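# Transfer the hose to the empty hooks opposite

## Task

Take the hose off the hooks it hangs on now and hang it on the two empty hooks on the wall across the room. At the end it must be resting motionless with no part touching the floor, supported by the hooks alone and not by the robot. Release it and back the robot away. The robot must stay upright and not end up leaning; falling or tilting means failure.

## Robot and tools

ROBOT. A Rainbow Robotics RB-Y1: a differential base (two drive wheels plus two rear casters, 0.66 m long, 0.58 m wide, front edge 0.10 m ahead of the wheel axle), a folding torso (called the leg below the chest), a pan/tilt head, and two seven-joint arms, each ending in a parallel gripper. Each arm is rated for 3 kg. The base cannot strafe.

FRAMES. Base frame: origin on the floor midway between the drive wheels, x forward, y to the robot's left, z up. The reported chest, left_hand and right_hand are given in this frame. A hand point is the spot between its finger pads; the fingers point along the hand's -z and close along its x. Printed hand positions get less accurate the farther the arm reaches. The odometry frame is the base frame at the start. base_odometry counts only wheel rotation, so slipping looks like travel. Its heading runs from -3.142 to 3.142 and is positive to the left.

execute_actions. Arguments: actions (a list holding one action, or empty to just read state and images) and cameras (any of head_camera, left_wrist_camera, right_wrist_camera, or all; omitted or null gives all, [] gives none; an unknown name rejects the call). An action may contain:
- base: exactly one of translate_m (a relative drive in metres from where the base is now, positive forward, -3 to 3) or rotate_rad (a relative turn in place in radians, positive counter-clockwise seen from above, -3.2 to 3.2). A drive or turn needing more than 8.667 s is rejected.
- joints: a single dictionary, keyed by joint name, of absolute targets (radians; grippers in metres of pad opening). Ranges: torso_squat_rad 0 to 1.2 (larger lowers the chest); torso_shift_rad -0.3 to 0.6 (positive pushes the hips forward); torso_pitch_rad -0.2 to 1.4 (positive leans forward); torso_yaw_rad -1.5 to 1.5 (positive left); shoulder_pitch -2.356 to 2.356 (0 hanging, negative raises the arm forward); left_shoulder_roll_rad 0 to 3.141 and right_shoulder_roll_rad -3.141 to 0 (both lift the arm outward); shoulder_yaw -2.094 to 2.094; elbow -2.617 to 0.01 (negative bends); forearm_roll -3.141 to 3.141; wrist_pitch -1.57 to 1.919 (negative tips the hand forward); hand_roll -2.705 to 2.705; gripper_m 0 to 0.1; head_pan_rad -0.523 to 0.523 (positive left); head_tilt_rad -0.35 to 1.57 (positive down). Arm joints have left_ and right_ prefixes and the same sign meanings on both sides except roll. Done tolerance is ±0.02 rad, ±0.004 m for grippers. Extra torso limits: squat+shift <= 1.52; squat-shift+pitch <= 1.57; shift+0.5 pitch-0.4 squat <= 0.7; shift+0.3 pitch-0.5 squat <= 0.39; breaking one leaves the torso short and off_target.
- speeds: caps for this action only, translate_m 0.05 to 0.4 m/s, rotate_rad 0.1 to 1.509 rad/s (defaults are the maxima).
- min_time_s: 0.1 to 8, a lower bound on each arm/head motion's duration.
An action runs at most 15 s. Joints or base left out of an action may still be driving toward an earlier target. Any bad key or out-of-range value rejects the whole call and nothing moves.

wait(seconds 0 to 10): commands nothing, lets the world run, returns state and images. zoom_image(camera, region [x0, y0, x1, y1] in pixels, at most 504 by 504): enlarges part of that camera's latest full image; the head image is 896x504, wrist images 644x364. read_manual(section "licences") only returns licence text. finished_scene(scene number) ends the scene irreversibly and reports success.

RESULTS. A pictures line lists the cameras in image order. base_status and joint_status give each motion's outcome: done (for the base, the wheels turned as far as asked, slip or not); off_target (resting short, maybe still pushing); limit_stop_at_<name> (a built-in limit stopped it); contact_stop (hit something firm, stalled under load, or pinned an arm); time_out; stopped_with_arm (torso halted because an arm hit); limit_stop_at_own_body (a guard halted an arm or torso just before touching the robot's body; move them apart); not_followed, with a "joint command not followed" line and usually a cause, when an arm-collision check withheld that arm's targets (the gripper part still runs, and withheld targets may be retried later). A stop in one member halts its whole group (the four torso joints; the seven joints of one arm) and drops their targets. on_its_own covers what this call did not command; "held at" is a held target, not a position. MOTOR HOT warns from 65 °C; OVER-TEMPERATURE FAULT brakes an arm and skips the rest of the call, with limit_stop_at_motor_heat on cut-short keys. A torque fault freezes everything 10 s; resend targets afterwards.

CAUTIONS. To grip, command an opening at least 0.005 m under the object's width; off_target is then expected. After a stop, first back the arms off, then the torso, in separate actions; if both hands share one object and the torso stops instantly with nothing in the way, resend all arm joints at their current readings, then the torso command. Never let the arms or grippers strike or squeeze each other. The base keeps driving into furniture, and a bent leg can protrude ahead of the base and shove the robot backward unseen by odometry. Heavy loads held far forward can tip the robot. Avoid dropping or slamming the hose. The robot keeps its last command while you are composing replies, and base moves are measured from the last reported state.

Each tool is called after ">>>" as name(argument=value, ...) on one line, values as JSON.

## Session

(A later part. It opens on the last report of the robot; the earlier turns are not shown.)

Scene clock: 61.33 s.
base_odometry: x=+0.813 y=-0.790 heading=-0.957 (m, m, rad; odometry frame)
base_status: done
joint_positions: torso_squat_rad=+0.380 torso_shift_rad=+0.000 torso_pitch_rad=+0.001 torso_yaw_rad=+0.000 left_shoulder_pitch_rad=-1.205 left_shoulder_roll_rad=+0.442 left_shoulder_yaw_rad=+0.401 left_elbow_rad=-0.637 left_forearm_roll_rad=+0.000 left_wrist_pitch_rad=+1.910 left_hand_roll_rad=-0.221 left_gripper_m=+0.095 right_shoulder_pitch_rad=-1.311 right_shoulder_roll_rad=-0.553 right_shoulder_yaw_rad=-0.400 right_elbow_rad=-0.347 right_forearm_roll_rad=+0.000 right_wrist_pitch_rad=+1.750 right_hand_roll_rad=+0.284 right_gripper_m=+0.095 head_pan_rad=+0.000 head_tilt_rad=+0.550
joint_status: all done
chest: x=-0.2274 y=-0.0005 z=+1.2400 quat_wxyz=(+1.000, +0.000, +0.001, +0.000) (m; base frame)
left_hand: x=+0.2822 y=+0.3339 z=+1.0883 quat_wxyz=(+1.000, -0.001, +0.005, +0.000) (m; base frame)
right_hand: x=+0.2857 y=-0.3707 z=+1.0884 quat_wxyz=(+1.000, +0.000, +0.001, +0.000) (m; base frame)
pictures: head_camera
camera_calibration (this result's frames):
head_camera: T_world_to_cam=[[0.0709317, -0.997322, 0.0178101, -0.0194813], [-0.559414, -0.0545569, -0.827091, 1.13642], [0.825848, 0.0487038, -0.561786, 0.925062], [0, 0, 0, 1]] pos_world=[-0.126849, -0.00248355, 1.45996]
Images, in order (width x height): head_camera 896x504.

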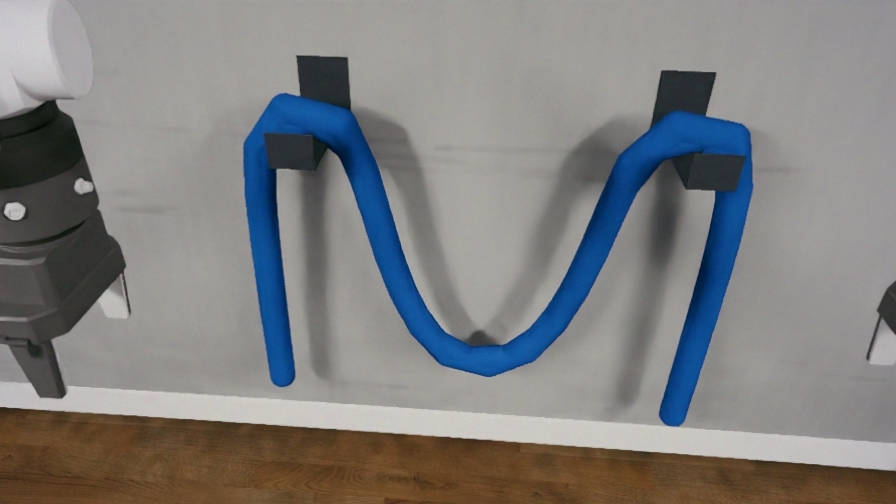

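>>> wait(seconds=4)

Scene clock: 66.87 s.
base_odometry: x=+0.813 y=-0.790 heading=-0.957 (m, m, rad; odometry frame)
base_status: done
joint_positions: torso_squat_rad=+0.380 torso_shift_rad=+0.000 torso_pitch_rad=+0.001 torso_yaw_rad=+0.000 left_shoulder_pitch_rad=-1.205 left_shoulder_roll_rad=+0.442 left_shoulder_yaw_rad=+0.401 left_elbow_rad=-0.637 left_forearm_roll_rad=+0.000 left_wrist_pitch_rad=+1.910 left_hand_roll_rad=-0.221 left_gripper_m=+0.095 right_shoulder_pitch_rad=-1.311 right_shoulder_roll_rad=-0.553 right_shoulder_yaw_rad=-0.400 right_elbow_rad=-0.347 right_forearm_roll_rad=+0.000 right_wrist_pitch_rad=+1.750 right_hand_roll_rad=+0.284 right_gripper_m=+0.095 head_pan_rad=+0.000 head_tilt_rad=+0.550
joint_status: all done
chest: x=-0.2274 y=-0.0005 z=+1.2400 quat_wxyz=(+1.000, +0.000, +0.001, +0.000) (m; base frame)
left_hand: x=+0.2822 y=+0.3339 z=+1.0883 quat_wxyz=(+1.000, -0.001, +0.005, +0.000) (m; base frame)
right_hand: x=+0.2857 y=-0.3707 z=+1.0884 quat_wxyz=(+1.000, +0.000, +0.001, +0.000) (m; base frame)
wait: 4.00 s; at rest from the start
pictures: head_camera, left_wrist_camera, right_wrist_camera
camera_calibration (this result's frames):
head_camera: T_world_to_cam=[[0.0709317, -0.997322, 0.0178098, -0.0194811], [-0.559415, -0.0545567, -0.82709, 1.13642], [0.825847, 0.0487039, -0.561787, 0.925062], [0, 0, 0, 1]] pos_world=[-0.126847, -0.00248373, 1.45996]
left_wrist_camera: T_world_to_cam=[[0.999341, -0.022396, -0.0285555, -0.238796], [0.00123824, -0.765358, 0.643604, -0.41357], [-0.0362694, -0.643215, -0.764826, 1.14014], [0, 0, 0, 1]] pos_world=[0.280503, 0.411478, 1.13137]
right_wrist_camera: T_world_to_cam=[[-0.998677, 0.00371658, 0.0512913, 0.222797], [0.0350045, 0.779793, 0.625059, -0.363029], [-0.0376735, 0.626027, -0.778891, 1.17488], [0, 0, 0, 1]] pos_world=[0.279471, -0.453245, 1.13059]
Images, in order (width x height): head_camera 896x504, left_wrist_camera 644x364, right_wrist_camera 644x364.

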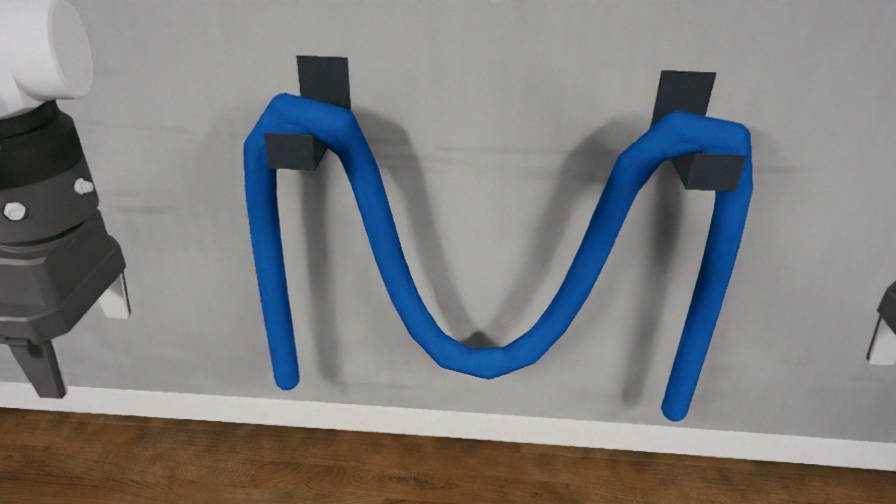

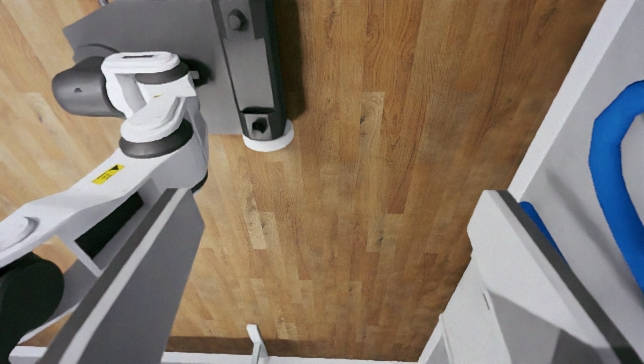

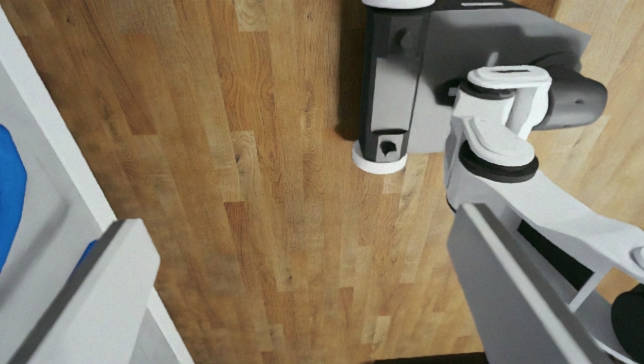

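>>> wait(seconds=4)

>>> finished_scene(scene=2)

Scene clock: 71.00 s.
base_odometry: x=+0.813 y=-0.790 heading=-0.957 (m, m, rad; odometry frame)
base_status: done
joint_positions: torso_squat_rad=+0.380 torso_shift_rad=+0.000 torso_pitch_rad=+0.001 torso_yaw_rad=+0.000 left_shoulder_pitch_rad=-1.205 left_shoulder_roll_rad=+0.442 left_shoulder_yaw_rad=+0.401 left_elbow_rad=-0.637 left_forearm_roll_rad=+0.000 left_wrist_pitch_rad=+1.910 left_hand_roll_rad=-0.221 left_gripper_m=+0.095 right_shoulder_pitch_rad=-1.311 right_shoulder_roll_rad=-0.553 right_shoulder_yaw_rad=-0.400 right_elbow_rad=-0.347 right_forearm_roll_rad=+0.000 right_wrist_pitch_rad=+1.750 right_hand_roll_rad=+0.284 right_gripper_m=+0.095 head_pan_rad=+0.000 head_tilt_rad=+0.550
joint_status: all done
chest: x=-0.2274 y=-0.0005 z=+1.2400 quat_wxyz=(+1.000, +0.000, +0.001, +0.000) (m; base frame)
left_hand: x=+0.2822 y=+0.3339 z=+1.0883 quat_wxyz=(+1.000, -0.001, +0.005, +0.000) (m; base frame)
right_hand: x=+0.2857 y=-0.3707 z=+1.0884 quat_wxyz=(+1.000, +0.000, +0.001, +0.000) (m; base frame)
wait: 4.00 s; at rest by 0.13 s
pictures: head_camera, left_wrist_camera, right_wrist_camera
camera_calibration (this result's frames):
head_camera: T_world_to_cam=[[0.0709319, -0.997322, 0.0178097, -0.019481], [-0.559415, -0.0545567, -0.82709, 1.13642], [0.825847, 0.0487041, -0.561787, 0.925062], [0, 0, 0, 1]] pos_world=[-0.126847, -0.00248374, 1.45996]
left_wrist_camera: T_world_to_cam=[[0.999341, -0.022396, -0.0285561, -0.238795], [0.00123868, -0.765358, 0.643604, -0.41357], [-0.0362698, -0.643215, -0.764826, 1.14014], [0, 0, 0, 1]] pos_world=[0.280503, 0.411478, 1.13137]
right_wrist_camera: T_world_to_cam=[[-0.998677, 0.00371676, 0.0512913, 0.222797], [0.0350047, 0.779793, 0.625059, -0.363029], [-0.0376734, 0.626027, -0.778891, 1.17488], [0, 0, 0, 1]] pos_world=[0.279471, -0.453246, 1.13059]
Images, in order (width x height): head_camera 896x504, left_wrist_camera 644x364, right_wrist_camera 644x364.

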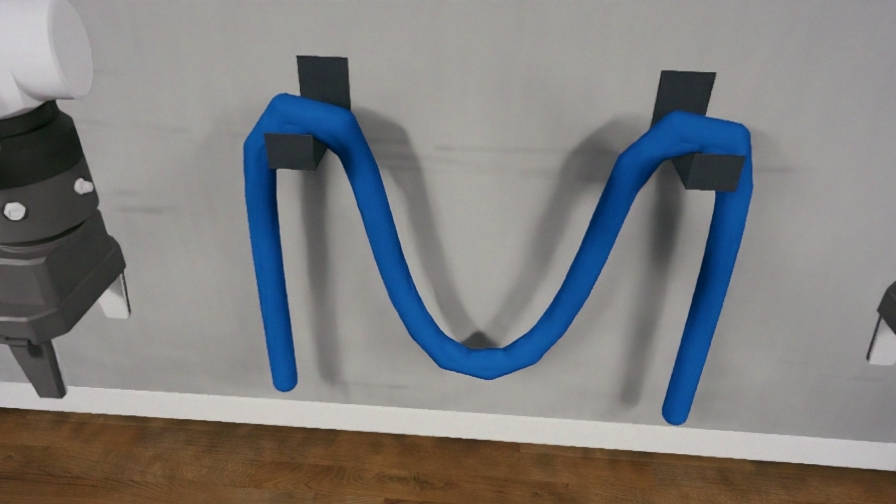

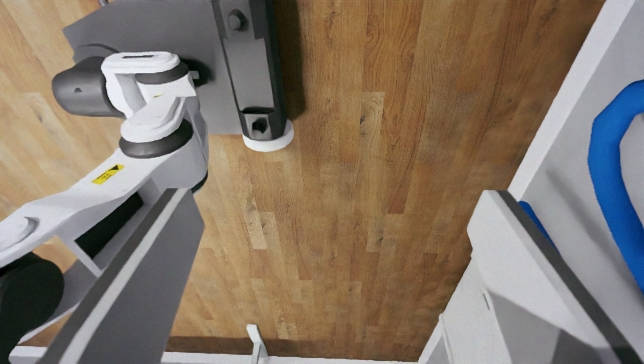

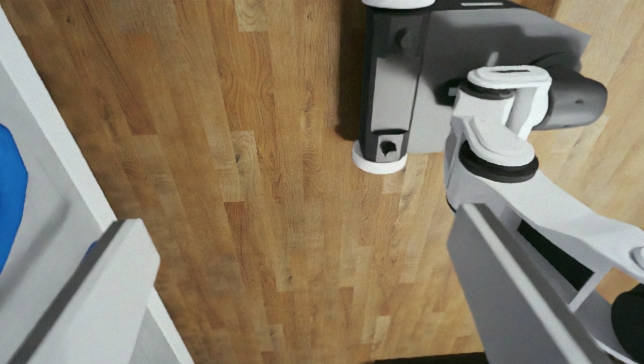

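The scene is finished: the task was done.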